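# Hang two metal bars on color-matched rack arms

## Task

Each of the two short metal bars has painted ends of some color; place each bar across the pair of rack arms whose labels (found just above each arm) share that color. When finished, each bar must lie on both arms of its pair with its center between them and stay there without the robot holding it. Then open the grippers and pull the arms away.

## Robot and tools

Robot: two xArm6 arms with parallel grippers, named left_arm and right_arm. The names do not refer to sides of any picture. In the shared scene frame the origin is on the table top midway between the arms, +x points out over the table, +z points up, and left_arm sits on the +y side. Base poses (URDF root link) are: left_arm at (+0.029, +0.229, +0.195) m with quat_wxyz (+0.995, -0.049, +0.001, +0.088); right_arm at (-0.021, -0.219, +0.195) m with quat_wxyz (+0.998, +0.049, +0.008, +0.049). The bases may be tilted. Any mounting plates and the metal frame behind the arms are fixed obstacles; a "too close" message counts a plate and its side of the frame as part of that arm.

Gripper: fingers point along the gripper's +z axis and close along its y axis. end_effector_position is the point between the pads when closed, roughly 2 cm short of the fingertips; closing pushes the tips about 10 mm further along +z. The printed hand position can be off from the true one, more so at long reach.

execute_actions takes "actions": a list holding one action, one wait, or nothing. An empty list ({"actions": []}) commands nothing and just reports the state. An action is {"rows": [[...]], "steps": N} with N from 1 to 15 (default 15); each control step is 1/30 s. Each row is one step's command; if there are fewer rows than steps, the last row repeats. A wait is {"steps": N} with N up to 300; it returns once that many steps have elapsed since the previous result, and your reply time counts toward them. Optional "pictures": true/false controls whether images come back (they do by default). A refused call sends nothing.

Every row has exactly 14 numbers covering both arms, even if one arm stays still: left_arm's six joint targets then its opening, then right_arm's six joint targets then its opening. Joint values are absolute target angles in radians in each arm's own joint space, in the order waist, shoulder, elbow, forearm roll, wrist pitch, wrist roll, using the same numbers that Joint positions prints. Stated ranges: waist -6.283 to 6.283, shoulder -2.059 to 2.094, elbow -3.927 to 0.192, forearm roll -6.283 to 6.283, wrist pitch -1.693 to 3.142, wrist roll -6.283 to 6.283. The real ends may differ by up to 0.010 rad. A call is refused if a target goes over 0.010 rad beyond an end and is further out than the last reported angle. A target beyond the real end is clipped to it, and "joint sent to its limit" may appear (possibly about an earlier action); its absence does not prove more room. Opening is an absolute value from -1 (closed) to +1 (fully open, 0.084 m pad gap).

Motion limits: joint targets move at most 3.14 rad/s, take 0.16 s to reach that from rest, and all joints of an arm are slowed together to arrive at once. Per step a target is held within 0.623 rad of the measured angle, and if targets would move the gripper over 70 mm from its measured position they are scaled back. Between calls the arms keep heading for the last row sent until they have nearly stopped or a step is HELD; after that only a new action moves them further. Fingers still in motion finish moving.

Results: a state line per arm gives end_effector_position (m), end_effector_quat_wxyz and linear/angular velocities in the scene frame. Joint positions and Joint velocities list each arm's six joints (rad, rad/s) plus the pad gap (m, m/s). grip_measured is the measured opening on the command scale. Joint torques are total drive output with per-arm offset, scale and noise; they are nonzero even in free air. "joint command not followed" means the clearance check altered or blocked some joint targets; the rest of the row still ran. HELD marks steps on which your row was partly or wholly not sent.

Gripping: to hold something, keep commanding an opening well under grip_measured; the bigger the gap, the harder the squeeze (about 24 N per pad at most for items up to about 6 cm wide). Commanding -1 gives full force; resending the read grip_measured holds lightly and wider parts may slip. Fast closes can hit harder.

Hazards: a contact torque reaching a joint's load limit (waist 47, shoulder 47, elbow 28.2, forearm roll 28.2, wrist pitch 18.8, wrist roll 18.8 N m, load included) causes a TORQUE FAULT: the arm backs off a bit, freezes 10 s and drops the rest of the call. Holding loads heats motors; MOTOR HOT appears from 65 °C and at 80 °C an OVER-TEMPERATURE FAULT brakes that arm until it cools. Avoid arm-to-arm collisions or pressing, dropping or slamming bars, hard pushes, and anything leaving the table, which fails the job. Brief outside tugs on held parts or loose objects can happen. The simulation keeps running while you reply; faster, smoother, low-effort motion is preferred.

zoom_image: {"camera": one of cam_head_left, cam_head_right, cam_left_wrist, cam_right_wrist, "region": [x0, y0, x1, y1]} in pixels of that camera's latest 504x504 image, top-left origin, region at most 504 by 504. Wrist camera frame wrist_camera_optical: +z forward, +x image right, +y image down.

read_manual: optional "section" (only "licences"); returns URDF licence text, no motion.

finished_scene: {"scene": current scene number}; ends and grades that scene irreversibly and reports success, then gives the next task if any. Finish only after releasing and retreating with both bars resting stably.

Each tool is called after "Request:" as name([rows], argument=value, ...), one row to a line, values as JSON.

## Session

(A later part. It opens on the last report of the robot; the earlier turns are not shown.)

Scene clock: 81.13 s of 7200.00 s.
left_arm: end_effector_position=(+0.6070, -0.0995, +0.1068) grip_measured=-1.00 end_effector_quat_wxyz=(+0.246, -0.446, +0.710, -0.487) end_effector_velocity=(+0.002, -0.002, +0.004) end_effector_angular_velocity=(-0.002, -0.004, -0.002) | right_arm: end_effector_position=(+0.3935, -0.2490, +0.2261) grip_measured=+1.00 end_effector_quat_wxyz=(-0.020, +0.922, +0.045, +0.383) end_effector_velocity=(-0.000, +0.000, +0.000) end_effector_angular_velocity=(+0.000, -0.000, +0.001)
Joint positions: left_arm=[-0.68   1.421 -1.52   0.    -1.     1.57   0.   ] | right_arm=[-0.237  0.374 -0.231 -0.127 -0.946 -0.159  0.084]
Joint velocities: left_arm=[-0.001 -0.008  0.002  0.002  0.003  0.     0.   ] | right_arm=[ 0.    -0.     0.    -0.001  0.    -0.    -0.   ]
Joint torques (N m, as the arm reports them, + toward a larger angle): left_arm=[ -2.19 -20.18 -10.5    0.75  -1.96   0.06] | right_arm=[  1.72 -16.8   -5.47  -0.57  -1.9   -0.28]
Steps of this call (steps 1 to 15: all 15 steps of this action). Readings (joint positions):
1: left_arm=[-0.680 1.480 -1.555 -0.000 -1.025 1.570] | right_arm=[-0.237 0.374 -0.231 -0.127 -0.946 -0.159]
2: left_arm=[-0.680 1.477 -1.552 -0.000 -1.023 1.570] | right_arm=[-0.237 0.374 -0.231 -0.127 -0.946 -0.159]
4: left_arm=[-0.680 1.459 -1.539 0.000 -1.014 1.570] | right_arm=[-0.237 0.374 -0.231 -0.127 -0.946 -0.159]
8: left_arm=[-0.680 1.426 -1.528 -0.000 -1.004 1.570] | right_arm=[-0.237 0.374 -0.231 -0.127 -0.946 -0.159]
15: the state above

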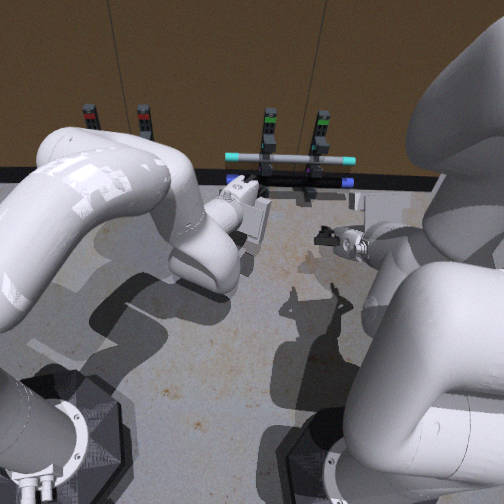

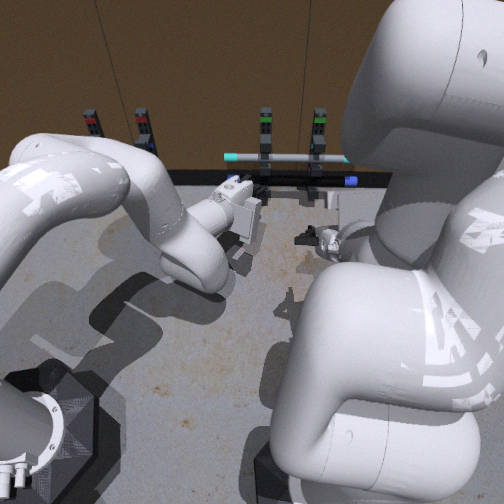

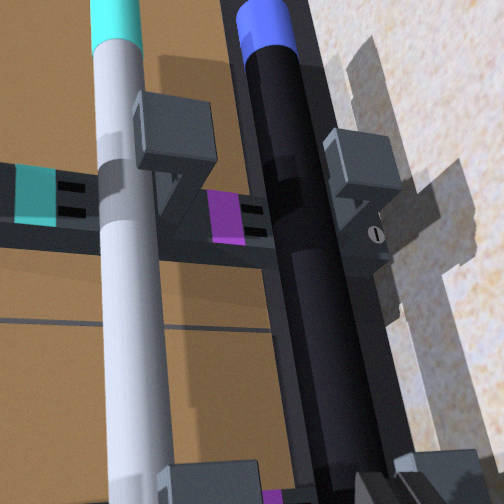

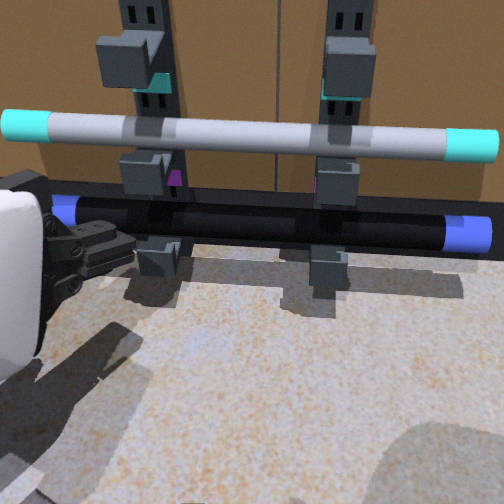

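Request:
execute_actions([
  {"rows":[[-0.68,1.45,-1.5,0,-1.04,1.57,1,-0.237,0.374,-0.231,-0.127,-0.946,-0.159,1]],"steps":15},
], pictures=false)

Request:
execute_actions([
  {"rows":[[-0.66,1.56,-1.76,0,-0.92,1.57,1,-0.237,0.374,-0.231,-0.127,-0.946,-0.159,1]],"steps":15},
], pictures=false)

Request:
execute_actions([
  {"steps":10},
])

Scene clock: 91.57 s of 7200.00 s.
left_arm: end_effector_position=(+0.5926, -0.0930, +0.0911) grip_measured=+0.99 end_effector_quat_wxyz=(+0.244, -0.446, +0.712, -0.484) end_effector_velocity=(-0.004, +0.000, -0.004) end_effector_angular_velocity=(+0.002, +0.004, -0.002) | right_arm: end_effector_position=(+0.3935, -0.2490, +0.2261) grip_measured=+1.00 end_effector_quat_wxyz=(-0.020, +0.922, +0.045, +0.383) end_effector_velocity=(+0.000, -0.000, +0.000) end_effector_angular_velocity=(-0.000, -0.000, -0.001)
Joint positions: left_arm=[-0.68   1.449 -1.501 -0.    -1.04   1.57   0.084] | right_arm=[-0.237  0.374 -0.231 -0.127 -0.946 -0.159  0.084]
Joint velocities: left_arm=[-0.001  0.005  0.005  0.    -0.005 -0.     0.003] | right_arm=[-0. -0. -0.  0.  0.  0. -0.]
Joint torques (N m, as the arm reports them, + toward a larger angle): left_arm=[ -1.66 -18.37  -9.28   0.75  -1.74   0.46] | right_arm=[  1.23 -16.48  -5.64  -0.5   -2.22  -0.6 ]
Steps of this call (steps 1 to 15: the robot went on to your last target; steps 16 to 90: nothing new was sent; then 6.93 s passed at rest; steps 91 to 105: all 15 steps of this action). Readings (joint positions):
91: left_arm=[-0.680 1.420 -1.520 -0.000 -1.000 1.570] | right_arm=[-0.237 0.374 -0.231 -0.127 -0.946 -0.159]
92: left_arm=[-0.680 1.421 -1.519 -0.000 -1.004 1.570] | right_arm=[-0.237 0.374 -0.231 -0.127 -0.946 -0.159]
94: left_arm=[-0.680 1.430 -1.513 -0.000 -1.017 1.570] | right_arm=[-0.237 0.374 -0.231 -0.127 -0.946 -0.159]
98: left_arm=[-0.680 1.448 -1.501 0.000 -1.033 1.570] | right_arm=[-0.237 0.374 -0.231 -0.127 -0.946 -0.159]
105: the state above

Scene clock: 101.90 s of 7200.00 s.
left_arm: end_effector_position=(+0.6300, -0.1018, +0.0990) grip_measured=+1.00 end_effector_quat_wxyz=(+0.266, -0.440, +0.689, -0.511) end_effector_velocity=(-0.001, -0.001, -0.000) end_effector_angular_velocity=(+0.000, +0.000, -0.001) | right_arm: end_effector_position=(+0.3935, -0.2490, +0.2261) grip_measured=+1.00 end_effector_quat_wxyz=(-0.020, +0.922, +0.045, +0.383) end_effector_velocity=(-0.000, +0.000, -0.000) end_effector_angular_velocity=(+0.000, +0.000, +0.000)
Joint positions: left_arm=[-0.665  1.546 -1.711  0.002 -1.01   1.571  0.084] | right_arm=[-0.237  0.374 -0.231 -0.127 -0.946 -0.159  0.084]
Joint velocities: left_arm=[-0.002  0.    -0.    -0.    -0.     0.     0.   ] | right_arm=[-0. -0.  0. -0.  0.  0. -0.]
Joint torques (N m, as the arm reports them, + toward a larger angle): left_arm=[ -3.28 -20.16 -11.98   1.11   1.43   0.19] | right_arm=[  1.   -16.19  -5.6   -0.12  -2.11  -0.48]
TORQUE FAULT: the external load on joint 5 (wrist pitch) of the left arm reached its load limit, and that arm stopped for 10 seconds. A torque fault stops only its own arm. That arm's remaining commands of this call were not run. Joint 5 (wrist pitch) of that arm moved back by up to 3 degrees. That arm holds there, with its grip as last carried out, and accepts commands again: back off and push less far. That arm stops again, at the same cost, whenever a joint's load reaches its limit.
The stop of the left arm began at step 10 of this call (marked STOPPED below). From that step on that arm followed nothing that you had sent. 6 of its steps, steps kept back included, did not run and will not run. Nothing is kept back now, and the robot has no last target.
Steps of this call (steps 1 to 15: all 15 steps of this action; steps 16 to 310: the stop continued). Readings (joint positions):
1: left_arm=[-0.680 1.449 -1.501 -0.000 -1.040 1.570] | right_arm=[-0.237 0.374 -0.231 -0.127 -0.946 -0.159]
2: left_arm=[-0.680 1.451 -1.504 0.000 -1.037 1.570] | right_arm=[-0.237 0.374 -0.231 -0.127 -0.946 -0.159]
4: left_arm=[-0.677 1.471 -1.550 0.000 -1.014 1.570] | right_arm=[-0.237 0.374 -0.231 -0.127 -0.946 -0.159]
8: left_arm=[-0.665 1.536 -1.698 0.001 -0.953 1.570] | right_arm=[-0.237 0.374 -0.231 -0.127 -0.946 -0.159]
10: left_arm=[-0.665 1.548 -1.708 0.002 -0.967 1.571] | right_arm=[-0.237 0.374 -0.231 -0.127 -0.946 -0.159] STOPPED (the left arm)
310: the state above

Scene clock: 101.93 s of 7200.00 s.
left_arm: end_effector_position=(+0.6300, -0.1018, +0.0990) grip_measured=+1.00 end_effector_quat_wxyz=(+0.266, -0.440, +0.689, -0.511) end_effector_velocity=(-0.000, -0.000, -0.000) end_effector_angular_velocity=(+0.000, +0.000, +0.000) | right_arm: end_effector_position=(+0.3935, -0.2490, +0.2261) grip_measured=+1.00 end_effector_quat_wxyz=(-0.020, +0.922, +0.045, +0.383) end_effector_velocity=(-0.000, -0.000, -0.000) end_effector_angular_velocity=(+0.000, +0.000, -0.000)
Joint positions: left_arm=[-0.665  1.546 -1.711  0.002 -1.01   1.571  0.084] | right_arm=[-0.237  0.374 -0.231 -0.127 -0.946 -0.159  0.084]
Joint velocities: left_arm=[-0.     0.     0.    -0.001  0.     0.     0.   ] | right_arm=[-0. -0.  0.  0.  0.  0. -0.]
Joint torques (N m, as the arm reports them, + toward a larger angle): left_arm=[ -3.28 -20.08 -11.88   1.53   1.05   0.1 ] | right_arm=[  2.26 -16.35  -5.42  -0.33  -2.05  -0.67]
A stop began in an earlier call of the same reply, so what this call sent did not run. Send another action.
Steps of this call (step 1: nothing new was sent). Readings (joint positions):
1: the state above

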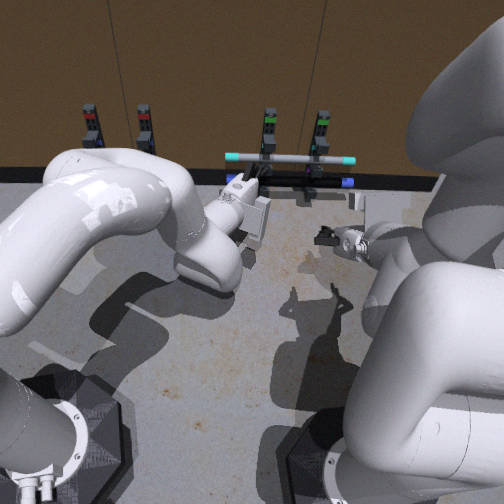

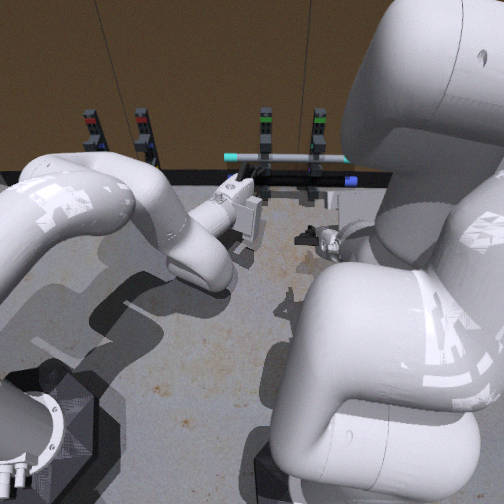

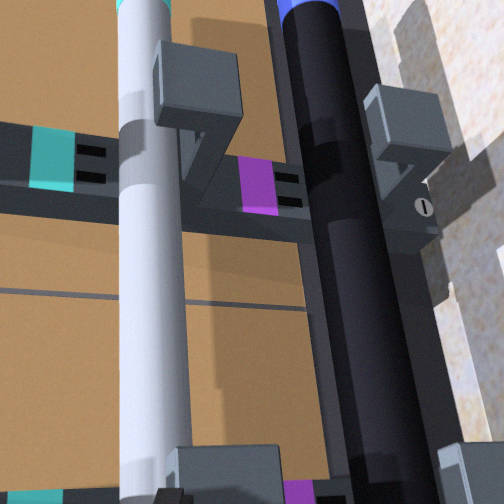

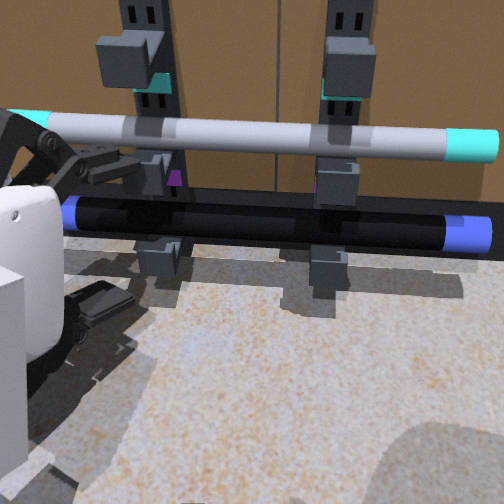

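Request:
execute_actions([
  {"rows":[[-0.665,1.54,-1.70,0,-1.01,1.57,-1,-0.237,0.374,-0.231,-0.127,-0.946,-0.159,1]],"steps":15},
], pictures=false)

Request:
execute_actions([
  {"steps":15},
])

Scene clock: 107.37 s of 7200.00 s.
left_arm: end_effector_position=(+0.6298, -0.1009, +0.1056) grip_measured=+0.59 end_effector_quat_wxyz=(+0.270, -0.439, +0.683, -0.518) end_effector_velocity=(-0.000, +0.000, +0.004) end_effector_angular_velocity=(-0.010, -0.017, +0.002) | right_arm: end_effector_position=(+0.3935, -0.2490, +0.2261) grip_measured=+1.00 end_effector_quat_wxyz=(-0.020, +0.922, +0.045, +0.383) end_effector_velocity=(+0.001, -0.000, +0.001) end_effector_angular_velocity=(-0.000, -0.002, -0.000)
Joint positions: left_arm=[-0.665  1.539 -1.7    0.    -1.033  1.57   0.069] | right_arm=[-0.237  0.374 -0.231 -0.127 -0.946 -0.159  0.084]
Joint velocities: left_arm=[-0.001  0.002 -0.    -0.002 -0.02  -0.    -0.01 ] | right_arm=[ 0.    -0.002 -0.001  0.     0.     0.     0.   ]
Joint torques (N m, as the arm reports them, + toward a larger angle): left_arm=[ -1.71 -15.37 -13.29   0.87  10.59   0.01] | right_arm=[  1.4  -16.55  -5.51  -0.17  -2.    -0.75]
Steps of this call (steps 1 to 90: nothing new was sent; then 1.93 s passed at rest; steps 91 to 105: all 15 steps of this action). Readings (joint positions):
91: left_arm=[-0.665 1.546 -1.711 0.002 -1.011 1.571] | right_arm=[-0.237 0.374 -0.231 -0.127 -0.946 -0.159]
92: left_arm=[-0.665 1.545 -1.710 0.002 -1.014 1.570] | right_arm=[-0.237 0.374 -0.231 -0.127 -0.946 -0.159]
94: left_arm=[-0.665 1.542 -1.705 0.001 -1.019 1.570] | right_arm=[-0.237 0.374 -0.231 -0.127 -0.946 -0.159]
98: left_arm=[-0.665 1.539 -1.701 0.001 -1.026 1.570] | right_arm=[-0.237 0.374 -0.231 -0.127 -0.946 -0.159]
105: the state above

Scene clock: 107.87 s of 7200.00 s.
left_arm: end_effector_position=(+0.6298, -0.1007, +0.1065) grip_measured=+0.54 end_effector_quat_wxyz=(+0.271, -0.438, +0.682, -0.519) end_effector_velocity=(-0.000, -0.000, +0.000) end_effector_angular_velocity=(-0.001, -0.002, -0.000) | right_arm: end_effector_position=(+0.3935, -0.2490, +0.2261) grip_measured=+1.00 end_effector_quat_wxyz=(-0.020, +0.922, +0.045, +0.383) end_effector_velocity=(+0.000, +0.000, -0.000) end_effector_angular_velocity=(+0.000, +0.000, +0.000)
Joint positions: left_arm=[-0.665  1.54  -1.7    0.    -1.038  1.57   0.066] | right_arm=[-0.237  0.374 -0.231 -0.127 -0.946 -0.159  0.084]
Joint velocities: left_arm=[-0.     0.001  0.     0.    -0.004  0.    -0.002] | right_arm=[ 0.  0. -0. -0.  0.  0.  0.]
Joint torques (N m, as the arm reports them, + toward a larger angle): left_arm=[ -0.84 -13.89 -12.16   0.34  11.78   0.18] | right_arm=[  0.84 -17.22  -5.61  -0.18  -2.11  -0.64]
Steps of this call (steps 1 to 15: the robot went on to your last target). Readings (joint positions):
1: left_arm=[-0.665 1.539 -1.700 0.000 -1.033 1.570] | right_arm=[-0.237 0.374 -0.231 -0.127 -0.946 -0.159]
2: left_arm=[-0.665 1.539 -1.700 0.000 -1.034 1.570] | right_arm=[-0.237 0.374 -0.231 -0.127 -0.946 -0.159]
4: left_arm=[-0.665 1.539 -1.700 0.000 -1.035 1.570] | right_arm=[-0.237 0.374 -0.231 -0.127 -0.946 -0.159]
8: left_arm=[-0.665 1.539 -1.700 0.000 -1.036 1.570] | right_arm=[-0.237 0.374 -0.231 -0.127 -0.946 -0.159]
15: the state above
All arms were judged still, so your last target was given up. Only a new action makes them travel on or press farther. Fingers that are still opening or closing keep moving.

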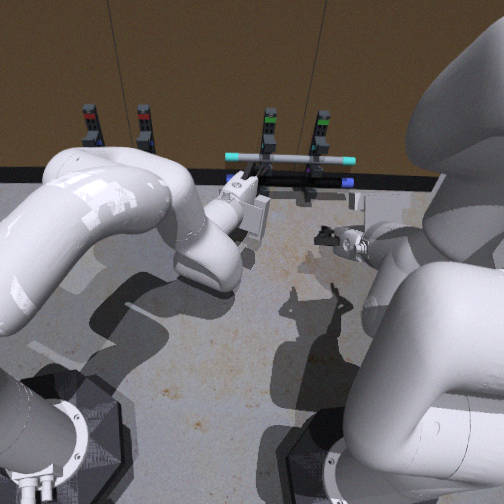

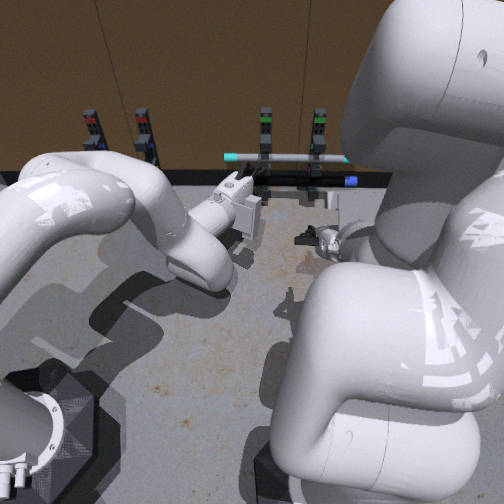

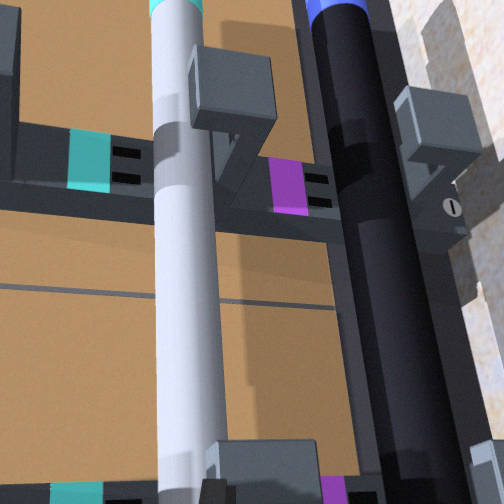

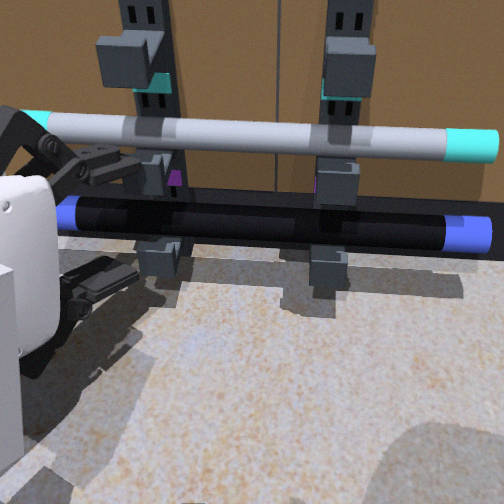

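Request:
execute_actions([
  {"rows":[[-0.665,1.48,-1.55,0,-1.03,1.57,0.6,-0.237,0.374,-0.231,-0.127,-0.946,-0.159,1]],"steps":15},
], pictures=false)

Request:
execute_actions([
  {"rows":[[-0.625,1.5,-1.55,0,-1.03,1.57,0.6,-0.237,0.374,-0.231,-0.127,-0.946,-0.159,1]],"steps":15},
], pictures=false)

Request:
execute_actions([
  {"rows":[[-0.625,1.56,-1.68,0,-0.96,1.57,0.6,-0.237,0.374,-0.231,-0.127,-0.946,-0.159,1]],"steps":15},
])

Scene clock: 116.83 s of 7200.00 s.
left_arm: end_effector_position=(+0.6026, -0.0876, +0.0852) grip_measured=+0.59 end_effector_quat_wxyz=(+0.249, -0.451, +0.707, -0.484) end_effector_velocity=(-0.000, -0.001, +0.007) end_effector_angular_velocity=(-0.003, -0.007, -0.001) | right_arm: end_effector_position=(+0.3935, -0.2490, +0.2261) grip_measured=+1.00 end_effector_quat_wxyz=(-0.020, +0.922, +0.045, +0.383) end_effector_velocity=(-0.000, +0.000, -0.000) end_effector_angular_velocity=(+0.000, +0.001, +0.000)
Joint positions: left_arm=[-0.665  1.482 -1.552 -0.    -1.029  1.57   0.069] | right_arm=[-0.237  0.374 -0.231 -0.127 -0.946 -0.159  0.084]
Joint velocities: left_arm=[-0.002 -0.018  0.019 -0.    -0.008  0.     0.002] | right_arm=[-0.     0.001  0.001 -0.     0.     0.    -0.   ]
Joint torques (N m, as the arm reports them, + toward a larger angle): left_arm=[ -2.   -18.66  -9.7    1.17  -1.81   0.55] | right_arm=[  1.49 -16.47  -5.87  -0.67  -2.23  -0.66]
Steps of this call (steps 1 to 90: nothing new was sent; then 5.47 s passed at rest; steps 91 to 105: all 15 steps of this action). Readings (joint positions):
91: left_arm=[-0.665 1.540 -1.700 0.000 -1.039 1.570] | right_arm=[-0.237 0.374 -0.231 -0.127 -0.946 -0.159]
92: left_arm=[-0.665 1.538 -1.696 0.000 -1.039 1.570] | right_arm=[-0.237 0.374 -0.231 -0.127 -0.946 -0.159]
94: left_arm=[-0.665 1.519 -1.664 -0.000 -1.037 1.570] | right_arm=[-0.237 0.374 -0.231 -0.127 -0.946 -0.159]
98: left_arm=[-0.663 1.499 -1.570 -0.001 -1.025 1.570] | right_arm=[-0.237 0.374 -0.231 -0.127 -0.946 -0.159]
105: the state above

Scene clock: 117.33 s of 7200.00 s.
left_arm: end_effector_position=(+0.6067, -0.0629, +0.0709) grip_measured=+0.59 end_effector_quat_wxyz=(+0.253, -0.468, +0.703, -0.472) end_effector_velocity=(+0.000, +0.003, -0.002) end_effector_angular_velocity=(+0.002, +0.004, +0.004) | right_arm: end_effector_position=(+0.3935, -0.2490, +0.2261) grip_measured=+1.00 end_effector_quat_wxyz=(-0.020, +0.922, +0.045, +0.383) end_effector_velocity=(+0.000, -0.000, +0.000) end_effector_angular_velocity=(-0.000, -0.001, -0.000)
Joint positions: left_arm=[-0.626  1.5   -1.55   0.    -1.03   1.57   0.069] | right_arm=[-0.237  0.374 -0.231 -0.127 -0.946 -0.159  0.084]
Joint velocities: left_arm=[ 0.006  0.002  0.001  0.001  0.    -0.     0.   ] | right_arm=[ 0.    -0.001 -0.     0.    -0.     0.     0.   ]
Joint torques (N m, as the arm reports them, + toward a larger angle): left_arm=[ -2.38 -19.87  -9.58   0.46  -1.71   0.  ] | right_arm=[  0.95 -16.56  -5.55  -0.23  -2.18  -0.84]
Steps of this call (steps 1 to 15: all 15 steps of this action). Readings (joint positions):
1: left_arm=[-0.665 1.482 -1.552 -0.000 -1.029 1.570] | right_arm=[-0.237 0.374 -0.231 -0.127 -0.946 -0.159]
2: left_arm=[-0.663 1.482 -1.552 0.000 -1.029 1.570] | right_arm=[-0.237 0.374 -0.231 -0.127 -0.946 -0.159]
4: left_arm=[-0.649 1.488 -1.551 0.000 -1.030 1.570] | right_arm=[-0.237 0.374 -0.231 -0.127 -0.946 -0.159]
8: left_arm=[-0.630 1.499 -1.549 -0.000 -1.030 1.570] | right_arm=[-0.237 0.374 -0.231 -0.127 -0.946 -0.159]
15: the state above

Scene clock: 117.83 s of 7200.00 s.
left_arm: end_effector_position=(+0.6253, -0.0723, +0.0619) grip_measured=+0.59 end_effector_quat_wxyz=(+0.253, -0.469, +0.703, -0.472) end_effector_velocity=(+0.003, -0.001, -0.000) end_effector_angular_velocity=(-0.000, -0.001, +0.001) | right_arm: end_effector_position=(+0.3935, -0.2490, +0.2261) grip_measured=+1.00 end_effector_quat_wxyz=(-0.020, +0.922, +0.045, +0.383) end_effector_velocity=(-0.000, -0.000, +0.000) end_effector_angular_velocity=(+0.000, +0.000, -0.000)
Joint positions: left_arm=[-0.625  1.559 -1.678  0.    -0.961  1.57   0.069] | right_arm=[-0.237  0.374 -0.231 -0.127 -0.946 -0.159  0.084]
Joint velocities: left_arm=[ 0.     0.007 -0.017 -0.001  0.009  0.    -0.   ] | right_arm=[-0. -0.  0. -0.  0.  0.  0.]
Joint torques (N m, as the arm reports them, + toward a larger angle): left_arm=[ -2.91 -20.05 -10.67   0.35  -1.88  -0.02] | right_arm=[  1.86 -17.03  -5.12  -0.46  -1.92  -0.62]
Steps of this call (steps 1 to 15: all 15 steps of this action). Readings (joint positions):
1: left_arm=[-0.626 1.500 -1.550 0.000 -1.030 1.570] | right_arm=[-0.237 0.374 -0.231 -0.127 -0.946 -0.159]
2: left_arm=[-0.625 1.501 -1.554 0.000 -1.027 1.570] | right_arm=[-0.237 0.374 -0.231 -0.127 -0.946 -0.159]
4: left_arm=[-0.625 1.519 -1.591 0.000 -1.007 1.570] | right_arm=[-0.237 0.374 -0.231 -0.127 -0.946 -0.159]
8: left_arm=[-0.625 1.550 -1.659 -0.000 -0.972 1.570] | right_arm=[-0.237 0.374 -0.231 -0.127 -0.946 -0.159]
15: the state above

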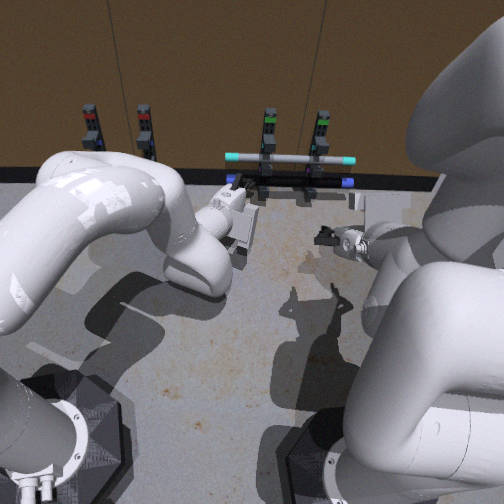

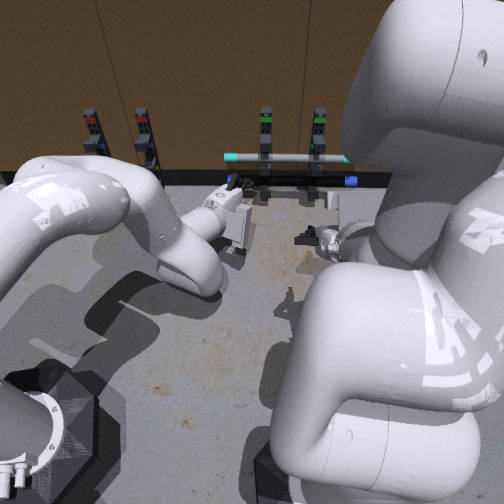

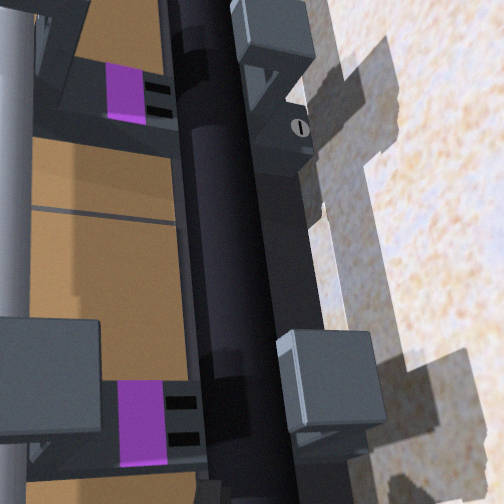

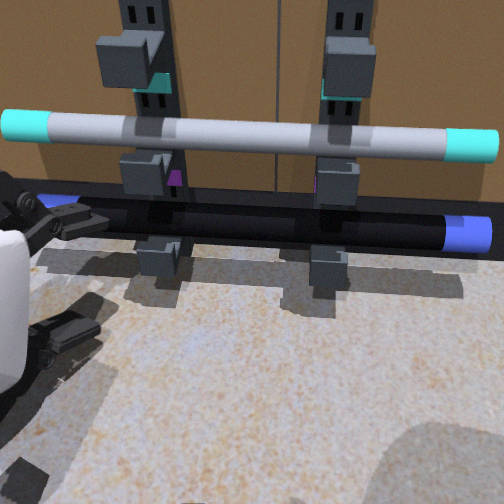

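Request:
execute_actions([
  {"rows":[[-0.625,1.56,-1.68,0,-0.96,1.57,-1,-0.237,0.374,-0.231,-0.127,-0.946,-0.159,1]],"steps":15},
], pictures=false)

Request:
execute_actions([
  {"steps":15},
], pictures=false)

Scene clock: 122.80 s of 7200.00 s.
left_arm: end_effector_position=(+0.6256, -0.0724, +0.0618) grip_measured=-1.00 end_effector_quat_wxyz=(+0.253, -0.469, +0.703, -0.472) end_effector_velocity=(+0.000, +0.000, +0.000) end_effector_angular_velocity=(-0.000, +0.000, +0.002) | right_arm: end_effector_position=(+0.3935, -0.2490, +0.2261) grip_measured=+1.00 end_effector_quat_wxyz=(-0.020, +0.922, +0.045, +0.383) end_effector_velocity=(+0.001, -0.000, +0.001) end_effector_angular_velocity=(-0.000, -0.002, -0.001)
Joint positions: left_arm=[-0.625  1.56  -1.68  -0.    -0.96   1.57   0.   ] | right_arm=[-0.237  0.374 -0.231 -0.127 -0.946 -0.159  0.084]
Joint velocities: left_arm=[ 0.    -0.    -0.    -0.002 -0.    -0.     0.   ] | right_arm=[ 0.    -0.002 -0.     0.001  0.    -0.     0.   ]
Joint torques (N m, as the arm reports them, + toward a larger angle): left_arm=[ -1.79 -19.04 -10.01   0.56  -1.78   0.25] | right_arm=[  1.62 -17.25  -5.46  -0.37  -1.82  -0.45]
Steps of this call (steps 1 to 15: the robot went on to your last target; steps 16 to 90: nothing new was sent; then 1.47 s passed at rest; steps 91 to 105: all 15 steps of this action). Readings (joint positions):
91: left_arm=[-0.625 1.560 -1.680 -0.000 -0.960 1.570] | right_arm=[-0.237 0.374 -0.231 -0.127 -0.946 -0.159]
92: left_arm=[-0.625 1.560 -1.680 -0.000 -0.960 1.570] | right_arm=[-0.237 0.374 -0.231 -0.127 -0.946 -0.159]
94: left_arm=[-0.625 1.560 -1.680 0.000 -0.960 1.570] | right_arm=[-0.237 0.374 -0.231 -0.127 -0.946 -0.159]
98: left_arm=[-0.625 1.560 -1.680 -0.000 -0.960 1.570] | right_arm=[-0.237 0.374 -0.231 -0.127 -0.946 -0.159]
105: the state above

Scene clock: 123.30 s of 7200.00 s.
left_arm: end_effector_position=(+0.6256, -0.0724, +0.0618) grip_measured=-1.00 end_effector_quat_wxyz=(+0.253, -0.469, +0.703, -0.472) end_effector_velocity=(+0.000, -0.000, +0.000) end_effector_angular_velocity=(-0.000, -0.000, +0.000) | right_arm: end_effector_position=(+0.3935, -0.2490, +0.2261) grip_measured=+1.00 end_effector_quat_wxyz=(-0.020, +0.922, +0.045, +0.383) end_effector_velocity=(+0.000, +0.000, -0.000) end_effector_angular_velocity=(+0.000, +0.000, +0.001)
Joint positions: left_arm=[-0.625  1.56  -1.68   0.    -0.96   1.57   0.   ] | right_arm=[-0.237  0.374 -0.231 -0.127 -0.946 -0.159  0.084]
Joint velocities: left_arm=[-0.    -0.    -0.    -0.001 -0.    -0.     0.   ] | right_arm=[-0.     0.001 -0.001 -0.001 -0.    -0.     0.   ]
Joint torques (N m, as the arm reports them, + toward a larger angle): left_arm=[ -2.48 -19.18 -10.63   0.8   -1.76   0.03] | right_arm=[  1.67 -16.71  -5.6   -0.38  -2.21  -0.73]
Steps of this call (steps 1 to 15: the robot went on to your last target). Readings (joint positions):
1: left_arm=[-0.625 1.560 -1.680 0.000 -0.960 1.570] | right_arm=[-0.237 0.374 -0.231 -0.127 -0.946 -0.159]
2: left_arm=[-0.625 1.560 -1.680 -0.000 -0.960 1.570] | right_arm=[-0.237 0.374 -0.231 -0.127 -0.946 -0.159]
4: left_arm=[-0.625 1.560 -1.680 -0.000 -0.960 1.570] | right_arm=[-0.237 0.374 -0.231 -0.127 -0.946 -0.159]
8: left_arm=[-0.625 1.560 -1.680 -0.000 -0.960 1.570] | right_arm=[-0.237 0.374 -0.231 -0.127 -0.946 -0.159]
15: the state above
All arms were judged still, so your last target was given up. Only a new action makes them travel on or press farther. Fingers that are still opening or closing keep moving.

Request:
execute_actions([
  {"rows":[[-0.625,1.5,-1.55,0,-1.03,1.57,1,-0.237,0.374,-0.231,-0.127,-0.946,-0.159,1]],"steps":15},
], pictures=false)

Request:
execute_actions([
  {"rows":[[-0.625,1.45,-1.53,0,-1.0,1.57,1,-0.237,0.374,-0.231,-0.127,-0.946,-0.159,1]],"steps":15},
], pictures=false)

Request:
execute_actions([
  {"rows":[[-0.625,1.515,-1.67,0,-0.925,1.57,1,-0.237,0.374,-0.231,-0.127,-0.946,-0.159,1]],"steps":15},
])

Scene clock: 137.70 s of 7200.00 s.
left_arm: end_effector_position=(+0.6070, -0.0626, +0.0703) grip_measured=+0.99 end_effector_quat_wxyz=(+0.253, -0.469, +0.703, -0.472) end_effector_velocity=(-0.002, +0.003, +0.000) end_effector_angular_velocity=(+0.000, +0.001, +0.003) | right_arm: end_effector_position=(+0.3935, -0.2490, +0.2261) grip_measured=+1.00 end_effector_quat_wxyz=(-0.020, +0.922, +0.045, +0.383) end_effector_velocity=(-0.001, -0.000, -0.001) end_effector_angular_velocity=(+0.000, +0.003, -0.001)
Joint positions: left_arm=[-0.625  1.501 -1.552 -0.    -1.029  1.57   0.084] | right_arm=[-0.237  0.374 -0.231 -0.127 -0.946 -0.159  0.084]
Joint velocities: left_arm=[ 0.002 -0.006  0.017 -0.001 -0.009 -0.     0.003] | right_arm=[ 0.     0.003  0.     0.001  0.     0.    -0.   ]
Joint torques (N m, as the arm reports them, + toward a larger angle): left_arm=[ -2.43 -19.77  -9.54   0.84  -1.85   0.27] | right_arm=[  1.19 -16.67  -5.67   0.13  -2.26  -0.71]
Steps of this call (steps 1 to 90: nothing new was sent; then 10.90 s passed at rest; steps 91 to 105: all 15 steps of this action). Readings (joint positions):
91: left_arm=[-0.625 1.560 -1.680 -0.000 -0.960 1.570] | right_arm=[-0.237 0.374 -0.231 -0.127 -0.946 -0.159]
92: left_arm=[-0.625 1.558 -1.676 -0.000 -0.962 1.570] | right_arm=[-0.237 0.374 -0.231 -0.127 -0.946 -0.159]
94: left_arm=[-0.625 1.541 -1.639 -0.000 -0.982 1.570] | right_arm=[-0.237 0.374 -0.231 -0.127 -0.946 -0.159]
98: left_arm=[-0.625 1.510 -1.571 0.000 -1.018 1.570] | right_arm=[-0.237 0.374 -0.231 -0.127 -0.946 -0.159]
105: the state above

Scene clock: 138.20 s of 7200.00 s.
left_arm: end_effector_position=(+0.6164, -0.0655, +0.0875) grip_measured=+1.00 end_effector_quat_wxyz=(+0.253, -0.469, +0.703, -0.472) end_effector_velocity=(+0.002, -0.001, +0.004) end_effector_angular_velocity=(-0.002, -0.003, +0.000) | right_arm: end_effector_position=(+0.3935, -0.2490, +0.2261) grip_measured=+1.00 end_effector_quat_wxyz=(-0.020, +0.922, +0.045, +0.383) end_effector_velocity=(-0.000, -0.000, -0.000) end_effector_angular_velocity=(-0.000, +0.001, -0.001)
Joint positions: left_arm=[-0.625  1.451 -1.53   0.    -1.     1.57   0.084] | right_arm=[-0.237  0.374 -0.231 -0.127 -0.946 -0.159  0.084]
Joint velocities: left_arm=[-0.001 -0.007 -0.    -0.001  0.003  0.     0.   ] | right_arm=[-0.     0.     0.     0.001  0.    -0.    -0.   ]
Joint torques (N m, as the arm reports them, + toward a larger angle): left_arm=[ -3.24 -19.76  -9.65   0.79  -1.86   0.19] | right_arm=[  1.14 -16.88  -6.01  -0.34  -2.    -0.89]
Steps of this call (steps 1 to 15: all 15 steps of this action). Readings (joint positions):
1: left_arm=[-0.625 1.501 -1.551 -0.000 -1.029 1.570] | right_arm=[-0.237 0.374 -0.231 -0.127 -0.946 -0.159]
2: left_arm=[-0.625 1.498 -1.549 0.000 -1.027 1.570] | right_arm=[-0.237 0.374 -0.231 -0.127 -0.946 -0.159]
4: left_arm=[-0.625 1.482 -1.540 0.000 -1.017 1.570] | right_arm=[-0.237 0.374 -0.231 -0.127 -0.946 -0.159]
8: left_arm=[-0.625 1.455 -1.535 -0.000 -1.005 1.570] | right_arm=[-0.237 0.374 -0.231 -0.127 -0.946 -0.159]
15: the state above

Scene clock: 138.70 s of 7200.00 s.
left_arm: end_effector_position=(+0.6373, -0.0764, +0.0796) grip_measured=+1.00 end_effector_quat_wxyz=(+0.253, -0.469, +0.703, -0.472) end_effector_velocity=(+0.003, -0.003, +0.001) end_effector_angular_velocity=(-0.001, -0.002, -0.003) | right_arm: end_effector_position=(+0.3935, -0.2490, +0.2261) grip_measured=+1.00 end_effector_quat_wxyz=(-0.020, +0.922, +0.045, +0.383) end_effector_velocity=(-0.000, -0.000, -0.000) end_effector_angular_velocity=(+0.000, +0.000, -0.000)
Joint positions: left_arm=[-0.625  1.514 -1.668  0.    -0.926  1.57   0.084] | right_arm=[-0.237  0.374 -0.231 -0.127 -0.946 -0.159  0.084]
Joint velocities: left_arm=[-0.002  0.007 -0.019  0.001  0.01  -0.    -0.   ] | right_arm=[ 0.  0.  0.  0. -0.  0. -0.]
Joint torques (N m, as the arm reports them, + toward a larger angle): left_arm=[ -3.09 -20.96 -10.84   1.12  -2.23   0.5 ] | right_arm=[  1.77 -16.99  -5.72  -0.25  -1.67  -0.72]
Steps of this call (steps 1 to 15: all 15 steps of this action). Readings (joint positions):
1: left_arm=[-0.625 1.451 -1.530 0.000 -1.000 1.570] | right_arm=[-0.237 0.374 -0.231 -0.127 -0.946 -0.159]
2: left_arm=[-0.625 1.453 -1.534 0.000 -0.998 1.570] | right_arm=[-0.237 0.374 -0.231 -0.127 -0.946 -0.159]
4: left_arm=[-0.625 1.471 -1.572 0.000 -0.977 1.570] | right_arm=[-0.237 0.374 -0.231 -0.127 -0.946 -0.159]
8: left_arm=[-0.625 1.504 -1.647 -0.000 -0.938 1.570] | right_arm=[-0.237 0.374 -0.231 -0.127 -0.946 -0.159]
15: the state above

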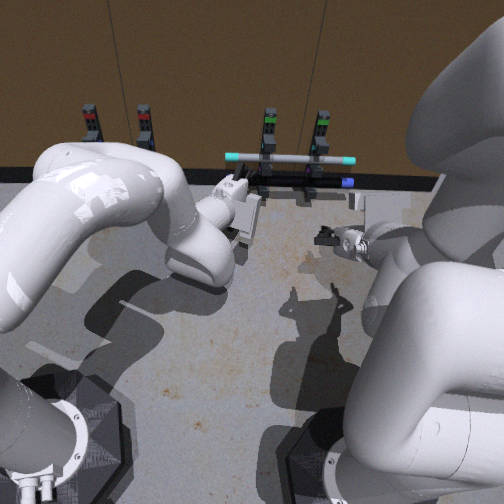

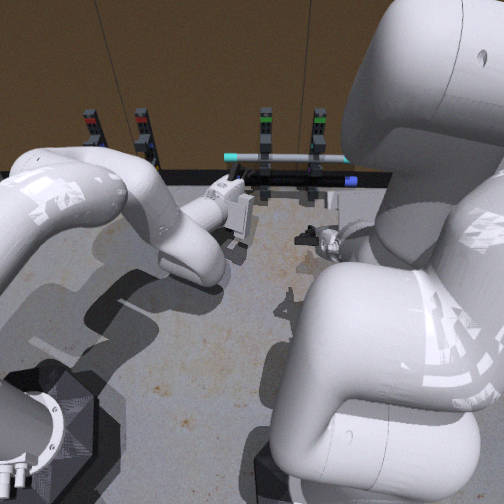

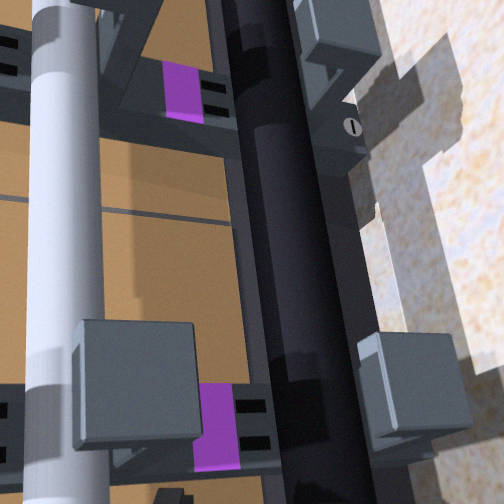

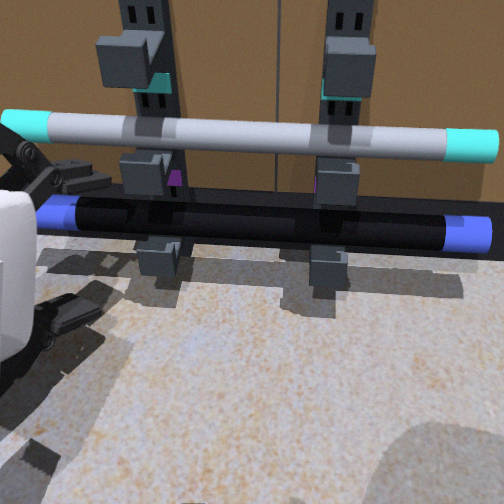

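Request:
execute_actions([
  {"rows":[[-0.625,1.515,-1.67,0,-0.925,1.57,-1,-0.237,0.374,-0.231,-0.127,-0.946,-0.159,1]],"steps":15},
], pictures=false)

Request:
execute_actions([
  {"steps":15},
], pictures=false)

Scene clock: 144.53 s of 7200.00 s.
left_arm: end_effector_position=(+0.6376, -0.0765, +0.0795) grip_measured=-1.00 end_effector_quat_wxyz=(+0.253, -0.469, +0.703, -0.472) end_effector_velocity=(+0.000, +0.000, -0.000) end_effector_angular_velocity=(-0.000, +0.000, +0.001) | right_arm: end_effector_position=(+0.3935, -0.2490, +0.2261) grip_measured=+1.00 end_effector_quat_wxyz=(-0.020, +0.922, +0.045, +0.383) end_effector_velocity=(-0.000, +0.000, -0.000) end_effector_angular_velocity=(+0.000, +0.001, +0.000)
Joint positions: left_arm=[-0.625  1.515 -1.67   0.    -0.925  1.57   0.   ] | right_arm=[-0.237  0.374 -0.231 -0.127 -0.946 -0.159  0.084]
Joint velocities: left_arm=[-0.    -0.     0.    -0.002  0.    -0.     0.   ] | right_arm=[-0.     0.001 -0.    -0.     0.    -0.    -0.   ]
Joint torques (N m, as the arm reports them, + toward a larger angle): left_arm=[ -1.87 -20.8  -11.12   1.    -2.13   0.2 ] | right_arm=[  1.94 -16.94  -5.55  -0.25  -2.25  -0.52]
Steps of this call (steps 1 to 15: the robot went on to your last target; steps 16 to 90: nothing new was sent; then 2.33 s passed at rest; steps 91 to 105: all 15 steps of this action). Readings (joint positions):
91: left_arm=[-0.625 1.515 -1.670 0.000 -0.925 1.570] | right_arm=[-0.237 0.374 -0.231 -0.127 -0.946 -0.159]
92: left_arm=[-0.625 1.515 -1.670 0.000 -0.925 1.570] | right_arm=[-0.237 0.374 -0.231 -0.127 -0.946 -0.159]
94: left_arm=[-0.625 1.515 -1.670 0.000 -0.925 1.570] | right_arm=[-0.237 0.374 -0.231 -0.127 -0.946 -0.159]
98: left_arm=[-0.625 1.515 -1.670 0.000 -0.925 1.570] | right_arm=[-0.237 0.374 -0.231 -0.127 -0.946 -0.159]
105: the state above

Scene clock: 145.03 s of 7200.00 s.
left_arm: end_effector_position=(+0.6376, -0.0765, +0.0795) grip_measured=-1.00 end_effector_quat_wxyz=(+0.253, -0.469, +0.703, -0.472) end_effector_velocity=(-0.000, -0.001, -0.000) end_effector_angular_velocity=(+0.000, +0.000, -0.002) | right_arm: end_effector_position=(+0.3935, -0.2490, +0.2261) grip_measured=+1.00 end_effector_quat_wxyz=(-0.020, +0.922, +0.045, +0.383) end_effector_velocity=(-0.000, -0.000, -0.000) end_effector_angular_velocity=(+0.000, +0.000, -0.000)
Joint positions: left_arm=[-0.625  1.515 -1.67   0.    -0.925  1.57   0.   ] | right_arm=[-0.237  0.374 -0.231 -0.127 -0.946 -0.159  0.084]
Joint velocities: left_arm=[-0.001  0.    -0.     0.001  0.    -0.     0.   ] | right_arm=[-0.  0.  0. -0.  0.  0.  0.]
Joint torques (N m, as the arm reports them, + toward a larger angle): left_arm=[ -2.73 -20.19 -11.46   0.89  -2.02   0.15] | right_arm=[  1.53 -16.83  -4.94  -0.71  -1.87  -0.59]
Steps of this call (steps 1 to 15: the robot went on to your last target). Readings (joint positions):
1: left_arm=[-0.625 1.515 -1.670 0.000 -0.925 1.570] | right_arm=[-0.237 0.374 -0.231 -0.127 -0.946 -0.159]
2: left_arm=[-0.625 1.515 -1.670 0.000 -0.925 1.570] | right_arm=[-0.237 0.374 -0.231 -0.127 -0.946 -0.159]
4: left_arm=[-0.625 1.515 -1.670 -0.000 -0.925 1.570] | right_arm=[-0.237 0.374 -0.231 -0.127 -0.946 -0.159]
8: left_arm=[-0.625 1.515 -1.670 0.000 -0.925 1.570] | right_arm=[-0.237 0.374 -0.231 -0.127 -0.946 -0.159]
15: the state above
All arms were judged still, so your last target was given up. Only a new action makes them travel on or press farther. Fingers that are still opening or closing keep moving.

Still nothing; look.

Request:
execute_actions(actions=[])

Scene clock: 148.07 s of 7200.00 s.
left_arm: end_effector_position=(+0.6376, -0.0765, +0.0795) grip_measured=-1.00 end_effector_quat_wxyz=(+0.253, -0.469, +0.703, -0.472) end_effector_velocity=(-0.000, -0.001, +0.000) end_effector_angular_velocity=(-0.000, -0.001, -0.001) | right_arm: end_effector_position=(+0.3935, -0.2490, +0.2261) grip_measured=+1.00 end_effector_quat_wxyz=(-0.020, +0.922, +0.045, +0.383) end_effector_velocity=(+0.000, +0.000, +0.000) end_effector_angular_velocity=(+0.000, -0.000, +0.001)
Joint positions: left_arm=[-0.625  1.515 -1.67   0.    -0.925  1.57   0.   ] | right_arm=[-0.237  0.374 -0.231 -0.127 -0.946 -0.159  0.084]
Joint velocities: left_arm=[-0.001 -0.001  0.     0.     0.     0.     0.   ] | right_arm=[-0.    -0.    -0.    -0.001 -0.     0.    -0.   ]
Joint torques (N m, as the arm reports them, + toward a larger angle): left_arm=[ -2.62 -20.03 -10.8    0.97  -2.01   0.43] | right_arm=[  2.28 -16.88  -5.11  -0.66  -1.94  -0.84]
Steps of this call (steps 1 to 90: nothing new was sent; then 0.03 s passed at rest). Readings (joint positions):
1: left_arm=[-0.625 1.515 -1.670 -0.000 -0.925 1.570] | right_arm=[-0.237 0.374 -0.231 -0.127 -0.946 -0.159]
2: left_arm=[-0.625 1.515 -1.670 -0.000 -0.925 1.570] | right_arm=[-0.237 0.374 -0.231 -0.127 -0.946 -0.159]
4: left_arm=[-0.625 1.515 -1.670 -0.000 -0.925 1.570] | right_arm=[-0.237 0.374 -0.231 -0.127 -0.946 -0.159]
8: left_arm=[-0.625 1.515 -1.670 0.000 -0.925 1.570] | right_arm=[-0.237 0.374 -0.231 -0.127 -0.946 -0.159]
90: the state above

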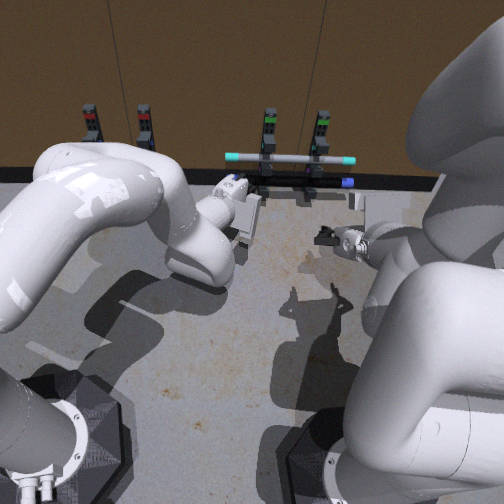

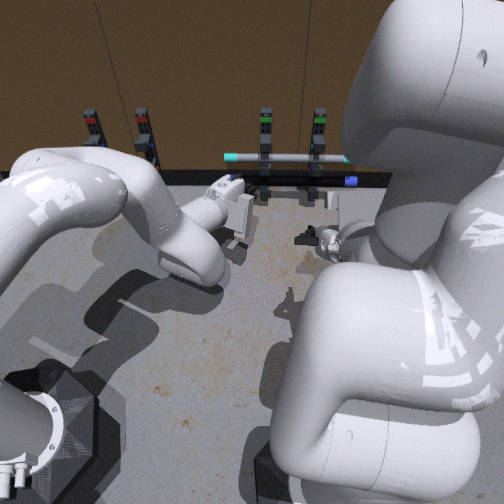

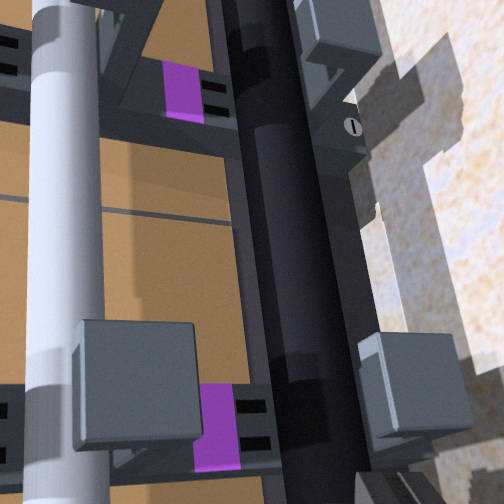

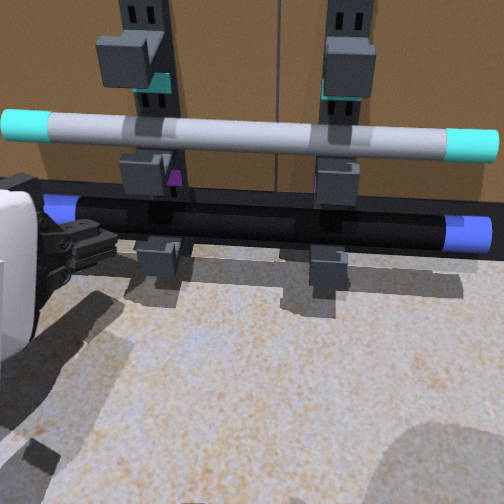

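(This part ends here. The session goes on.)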